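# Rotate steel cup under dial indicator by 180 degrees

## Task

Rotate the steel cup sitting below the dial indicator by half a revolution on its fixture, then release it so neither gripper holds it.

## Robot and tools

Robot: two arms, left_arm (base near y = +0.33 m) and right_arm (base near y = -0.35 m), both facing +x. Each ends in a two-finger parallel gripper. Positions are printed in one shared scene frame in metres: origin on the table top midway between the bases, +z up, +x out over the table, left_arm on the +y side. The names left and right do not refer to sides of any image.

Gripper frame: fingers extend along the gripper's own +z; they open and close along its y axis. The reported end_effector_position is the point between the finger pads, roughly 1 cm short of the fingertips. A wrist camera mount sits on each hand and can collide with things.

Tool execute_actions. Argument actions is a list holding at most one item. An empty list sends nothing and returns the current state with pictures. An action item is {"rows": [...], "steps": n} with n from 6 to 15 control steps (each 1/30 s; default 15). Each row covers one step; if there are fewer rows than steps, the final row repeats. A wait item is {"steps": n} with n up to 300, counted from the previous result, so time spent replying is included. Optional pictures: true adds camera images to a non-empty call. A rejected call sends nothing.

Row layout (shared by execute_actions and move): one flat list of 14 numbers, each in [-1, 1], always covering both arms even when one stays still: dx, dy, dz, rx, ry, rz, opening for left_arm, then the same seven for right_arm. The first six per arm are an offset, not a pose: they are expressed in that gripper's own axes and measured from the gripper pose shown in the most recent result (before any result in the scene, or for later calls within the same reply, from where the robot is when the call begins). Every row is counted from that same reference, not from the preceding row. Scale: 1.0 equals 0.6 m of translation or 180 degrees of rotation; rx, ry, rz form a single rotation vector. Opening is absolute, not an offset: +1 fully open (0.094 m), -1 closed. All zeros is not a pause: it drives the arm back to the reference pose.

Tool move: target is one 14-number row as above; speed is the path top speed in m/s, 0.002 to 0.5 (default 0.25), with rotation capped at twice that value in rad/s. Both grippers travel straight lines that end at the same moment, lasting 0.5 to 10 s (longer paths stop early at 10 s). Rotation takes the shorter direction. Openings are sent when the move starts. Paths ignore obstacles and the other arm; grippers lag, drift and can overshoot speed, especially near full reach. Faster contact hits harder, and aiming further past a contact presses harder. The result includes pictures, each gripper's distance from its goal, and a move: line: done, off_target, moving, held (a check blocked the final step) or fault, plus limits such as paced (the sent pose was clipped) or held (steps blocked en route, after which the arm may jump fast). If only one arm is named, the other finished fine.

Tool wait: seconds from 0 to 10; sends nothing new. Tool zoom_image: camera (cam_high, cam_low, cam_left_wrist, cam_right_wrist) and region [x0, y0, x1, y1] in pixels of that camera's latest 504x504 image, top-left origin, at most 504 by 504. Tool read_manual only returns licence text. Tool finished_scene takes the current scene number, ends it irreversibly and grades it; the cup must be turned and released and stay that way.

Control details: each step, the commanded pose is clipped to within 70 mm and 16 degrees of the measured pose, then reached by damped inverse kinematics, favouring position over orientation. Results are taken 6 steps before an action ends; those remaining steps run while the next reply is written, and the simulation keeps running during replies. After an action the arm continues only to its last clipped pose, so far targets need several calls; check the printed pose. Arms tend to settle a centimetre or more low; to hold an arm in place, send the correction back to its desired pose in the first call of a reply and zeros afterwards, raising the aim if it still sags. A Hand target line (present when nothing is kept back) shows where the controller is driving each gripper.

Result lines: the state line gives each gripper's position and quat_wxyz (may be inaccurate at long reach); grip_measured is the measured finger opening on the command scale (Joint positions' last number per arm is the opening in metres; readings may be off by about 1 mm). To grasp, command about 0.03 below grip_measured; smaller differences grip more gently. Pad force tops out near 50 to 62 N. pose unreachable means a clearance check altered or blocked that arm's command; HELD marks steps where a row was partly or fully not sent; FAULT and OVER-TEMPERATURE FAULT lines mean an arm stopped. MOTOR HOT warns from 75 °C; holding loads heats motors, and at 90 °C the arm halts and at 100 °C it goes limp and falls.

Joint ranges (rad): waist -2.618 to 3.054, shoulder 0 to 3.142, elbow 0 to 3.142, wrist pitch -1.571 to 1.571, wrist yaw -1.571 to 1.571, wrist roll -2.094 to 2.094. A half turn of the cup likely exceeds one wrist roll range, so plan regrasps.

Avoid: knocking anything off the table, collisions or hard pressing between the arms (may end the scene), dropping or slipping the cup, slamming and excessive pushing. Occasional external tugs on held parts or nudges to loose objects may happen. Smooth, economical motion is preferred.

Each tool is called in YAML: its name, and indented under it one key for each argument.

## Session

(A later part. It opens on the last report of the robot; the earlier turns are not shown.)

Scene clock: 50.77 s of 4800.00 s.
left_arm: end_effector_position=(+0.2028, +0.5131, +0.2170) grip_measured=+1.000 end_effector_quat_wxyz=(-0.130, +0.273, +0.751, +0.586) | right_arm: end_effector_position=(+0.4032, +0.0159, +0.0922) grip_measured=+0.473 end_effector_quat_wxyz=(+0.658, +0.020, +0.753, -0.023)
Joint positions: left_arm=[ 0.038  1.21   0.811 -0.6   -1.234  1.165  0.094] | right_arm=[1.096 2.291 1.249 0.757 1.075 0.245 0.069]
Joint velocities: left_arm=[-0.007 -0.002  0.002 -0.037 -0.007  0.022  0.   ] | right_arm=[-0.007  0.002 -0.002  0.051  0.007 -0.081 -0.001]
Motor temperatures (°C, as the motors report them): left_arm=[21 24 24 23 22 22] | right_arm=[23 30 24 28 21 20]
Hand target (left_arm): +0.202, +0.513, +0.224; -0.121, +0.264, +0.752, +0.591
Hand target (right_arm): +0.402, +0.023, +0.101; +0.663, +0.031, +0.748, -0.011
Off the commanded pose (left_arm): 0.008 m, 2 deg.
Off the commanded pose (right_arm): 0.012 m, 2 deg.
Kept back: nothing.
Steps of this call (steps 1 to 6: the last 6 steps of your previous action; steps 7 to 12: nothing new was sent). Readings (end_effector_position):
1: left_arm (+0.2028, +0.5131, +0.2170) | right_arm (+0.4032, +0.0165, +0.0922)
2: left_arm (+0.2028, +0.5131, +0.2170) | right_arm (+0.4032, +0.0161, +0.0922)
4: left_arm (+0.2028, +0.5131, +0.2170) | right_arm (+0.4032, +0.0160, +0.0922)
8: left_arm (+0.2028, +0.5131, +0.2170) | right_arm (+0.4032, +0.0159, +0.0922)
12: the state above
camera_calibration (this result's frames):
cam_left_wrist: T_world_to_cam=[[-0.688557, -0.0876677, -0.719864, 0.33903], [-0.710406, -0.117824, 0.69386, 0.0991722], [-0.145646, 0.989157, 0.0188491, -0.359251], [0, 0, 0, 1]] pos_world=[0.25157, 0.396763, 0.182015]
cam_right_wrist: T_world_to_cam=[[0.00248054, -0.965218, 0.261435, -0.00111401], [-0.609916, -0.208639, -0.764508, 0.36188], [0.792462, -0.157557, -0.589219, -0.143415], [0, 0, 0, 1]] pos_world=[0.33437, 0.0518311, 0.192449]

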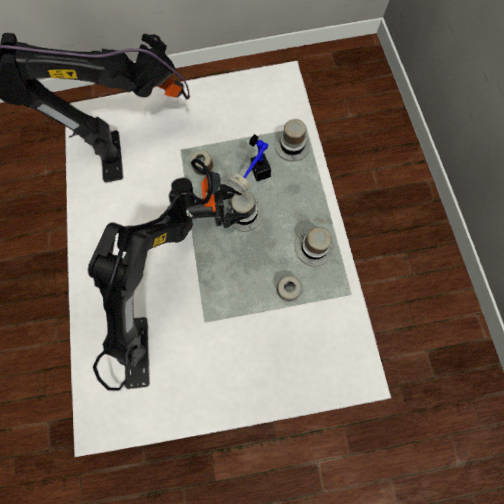

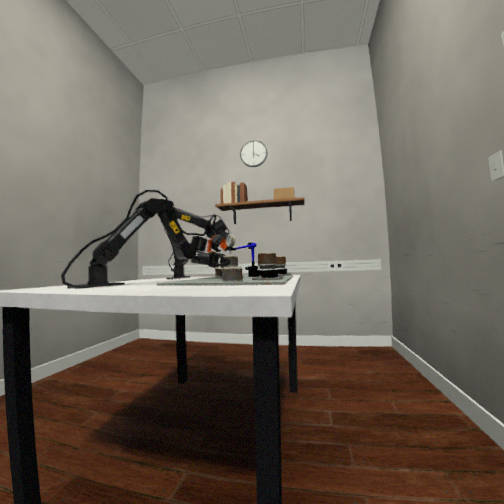

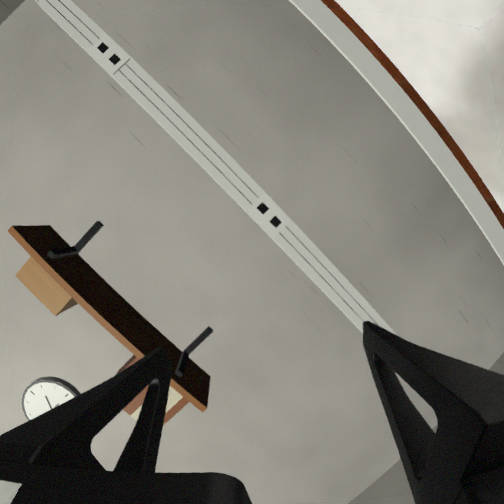

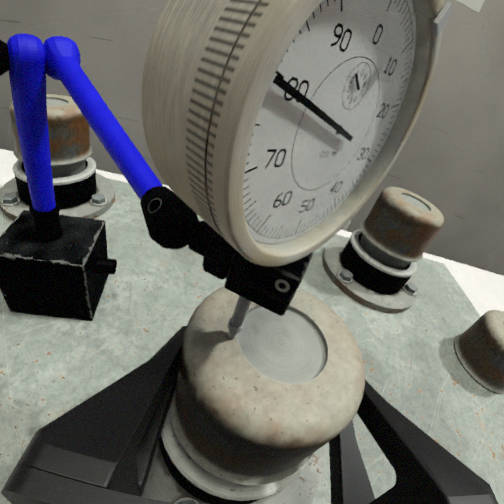

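zoom_image:
  camera: "cam_right_wrist"
  region: [150, 270, 400, 504]

Region (150, 270, 400, 504) of cam_right_wrist's 504x504 image, scaled by 2.016, with more detail than that image has; it fills the top 472 rows of this view, and the rest is white.

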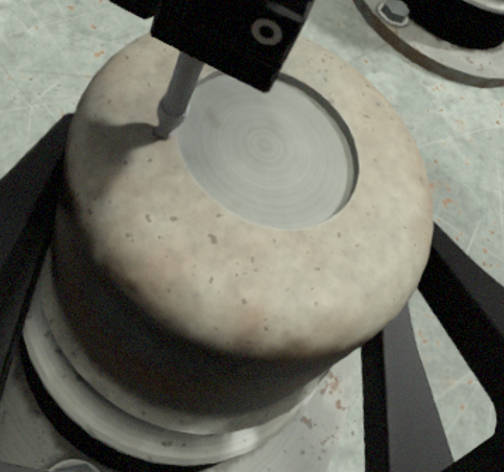

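zoom_image:
  camera: "cam_right_wrist"
  region: [270, 280, 380, 420]

Region (270, 280, 380, 420) of cam_right_wrist's 504x504 image, scaled by 3.600, with more detail than that image has; it fills the left 396 columns of this view, and the rest is white.

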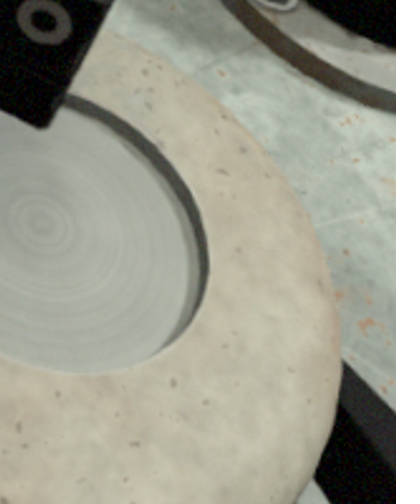

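move:
  target: [0.007, 0.0097, -0.0035, -0.0029, -0.0005, -0.0078, 1, 0.0008, 0.0083, -0.0041, -0.4955, -0.0042, -0.0669, 0.44]
  speed: 0.3

Scene clock: 62.37 s of 4800.00 s.
left_arm: end_effector_position=(+0.2029, +0.5129, +0.2167) grip_measured=+1.000 end_effector_quat_wxyz=(-0.130, +0.273, +0.752, +0.586) | right_arm: end_effector_position=(+0.4024, +0.0227, +0.0911) grip_measured=+0.472 end_effector_quat_wxyz=(-0.490, +0.518, -0.544, -0.443)
Joint positions: left_arm=[ 0.038  1.21   0.811 -0.6   -1.232  1.166  0.094] | right_arm=[ 0.531  2.292  1.221  0.827 -1.017 -0.234  0.069]
Joint velocities: left_arm=[-0.007  0.007  0.012  0.037  0.007 -0.037  0.   ] | right_arm=[-0.007 -0.002  0.017  0.051 -0.051 -0.037  0.   ]
Motor temperatures (°C, as the motors report them): left_arm=[21 24 24 23 22 22] | right_arm=[23 30 25 28 21 20]
Hand target (left_arm): +0.202, +0.513, +0.224; -0.122, +0.265, +0.752, +0.591
Hand target (right_arm): +0.405, +0.022, +0.091; +0.482, -0.518, +0.547, +0.448
Off the commanded pose (left_arm): 0.008 m, 2 deg.
Off the commanded pose (right_arm): 0.002 m, 1 deg.
Kept back: nothing.
After step 90, 5.43 s passed at rest.
move: done
camera_calibration (this result's frames):
cam_left_wrist: T_world_to_cam=[[-0.688852, -0.088002, -0.719541, 0.339112], [-0.710351, -0.115937, 0.694233, 0.0984149], [-0.144515, 0.98935, 0.0173511, -0.359123], [0, 0, 0, 1]] pos_world=[0.251608, 0.396551, 0.181913]
cam_right_wrist: T_world_to_cam=[[0.959983, -0.00993027, 0.279881, -0.40299], [0.216413, -0.608014, -0.763861, 0.0384646], [0.177757, 0.793864, -0.581535, 0.0827474], [0, 0, 0, 1]] pos_world=[0.36383, -0.0463049, 0.190291]

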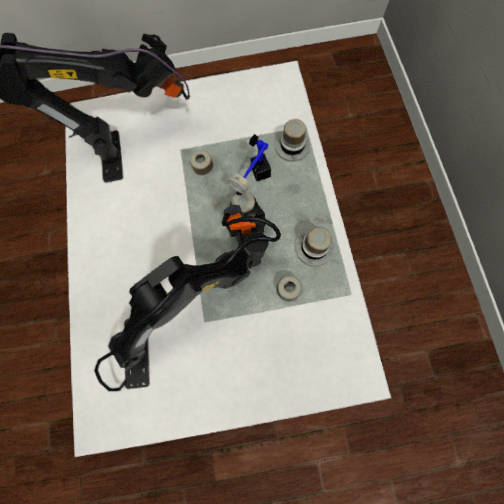

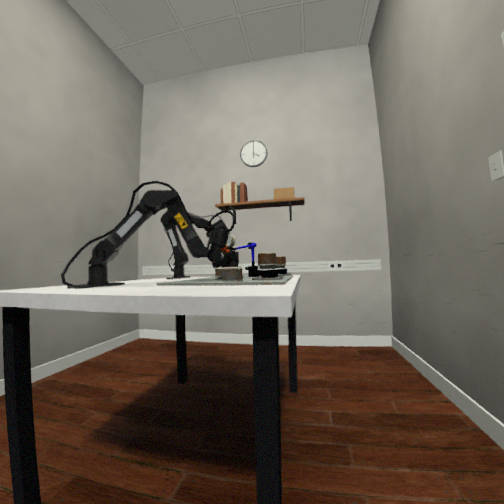

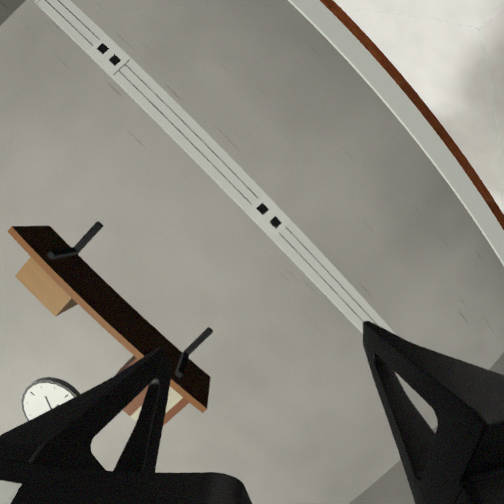

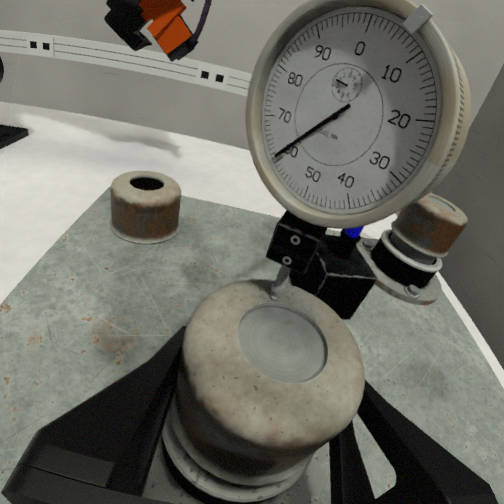

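zoom_image:
  camera: "cam_right_wrist"
  region: [150, 270, 400, 504]

Region (150, 270, 400, 504) of cam_right_wrist's 504x504 image, scaled by 2.016, with more detail than that image has; it fills the top 472 rows of this view, and the rest is white.

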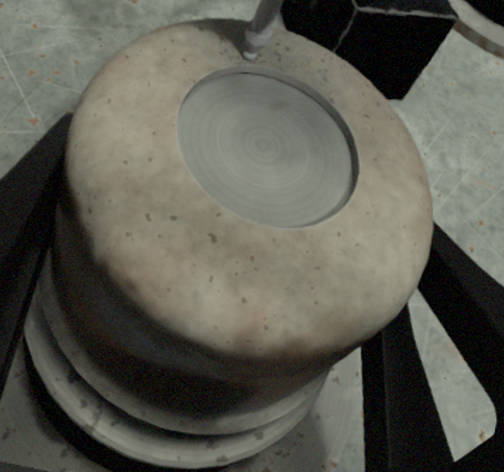

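move:
  target: [0.007, 0.0097, -0.0035, -0.0029, -0.0005, -0.0078, 1, -0.03, 0.0, -0.09, 0, 0, 0, 1]
  speed: 0.15

Scene clock: 64.40 s of 4800.00 s.
left_arm: end_effector_position=(+0.2031, +0.5129, +0.2165) grip_measured=+1.000 end_effector_quat_wxyz=(-0.129, +0.274, +0.752, +0.585) | right_arm: end_effector_position=(+0.4032, -0.0265, +0.1069) grip_measured=+1.000 end_effector_quat_wxyz=(-0.488, +0.513, -0.552, -0.441)
Joint positions: left_arm=[ 0.038  1.21   0.811 -0.6   -1.23   1.166  0.094] | right_arm=[ 0.426  2.181  1.128  0.749 -1.105 -0.287  0.094]
Joint velocities: left_arm=[-0.002  0.012 -0.012 -0.051  0.007 -0.037  0.   ] | right_arm=[ 0.002 -0.002  0.022 -0.022 -0.037 -0.022  0.   ]
Motor temperatures (°C, as the motors report them): left_arm=[21 24 24 23 22 22] | right_arm=[23 30 24 28 21 20]
Hand target (left_arm): +0.202, +0.513, +0.224; -0.121, +0.265, +0.753, +0.591
Hand target (right_arm): +0.399, -0.029, +0.116; +0.490, -0.518, +0.544, +0.443
Off the commanded pose (left_arm): 0.008 m, 2 deg.
Off the commanded pose (right_arm): 0.011 m, 1 deg.
Kept back: nothing.
move: off_target (right_arm)
camera_calibration (this result's frames):
cam_left_wrist: T_world_to_cam=[[-0.688871, -0.0883551, -0.719479, 0.33922], [-0.710498, -0.114461, 0.694328, 0.0979094], [-0.1437, 0.989491, 0.0160728, -0.358978], [0, 0, 0, 1]] pos_world=[0.251659, 0.396384, 0.18185]
cam_right_wrist: T_world_to_cam=[[0.96334, -0.021161, 0.267448, -0.408989], [0.198165, -0.615876, -0.762514, 0.0273763], [0.18085, 0.787559, -0.589104, 0.130221], [0, 0, 0, 1]] pos_world=[0.36502, -0.0943507, 0.206972]

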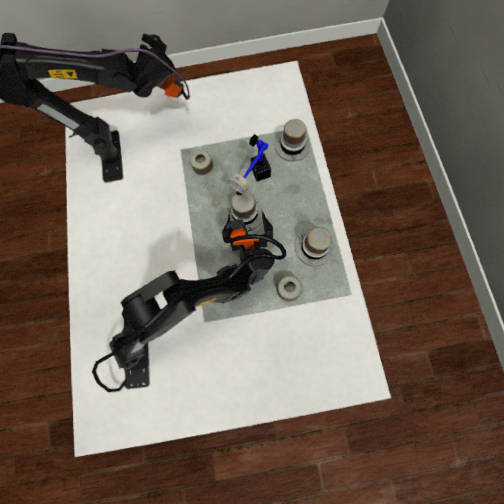

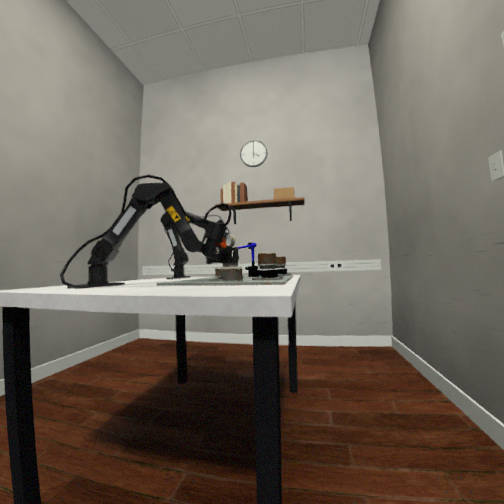

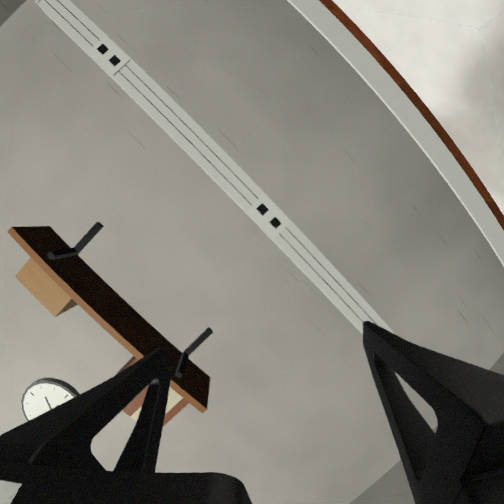

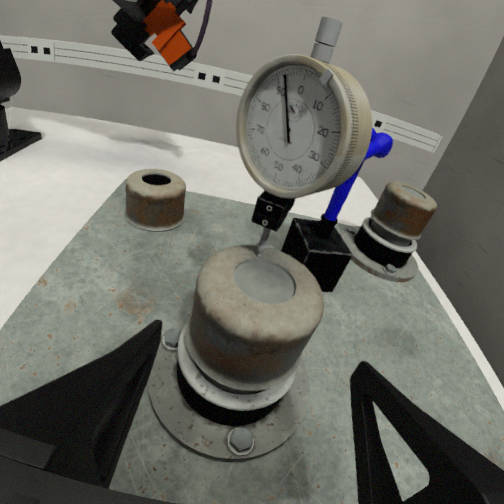

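zoom_image:
  camera: "cam_right_wrist"
  region: [170, 220, 340, 400]

Region (170, 220, 340, 400) of cam_right_wrist's 504x504 image, scaled by 2.800, with more detail than that image has.

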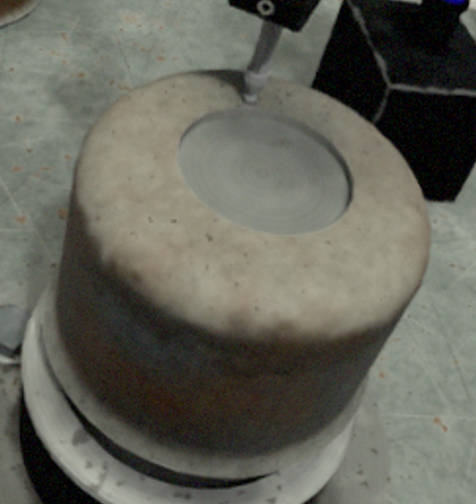

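finished_scene:
  scene: 1

The scene is finished: the task was done.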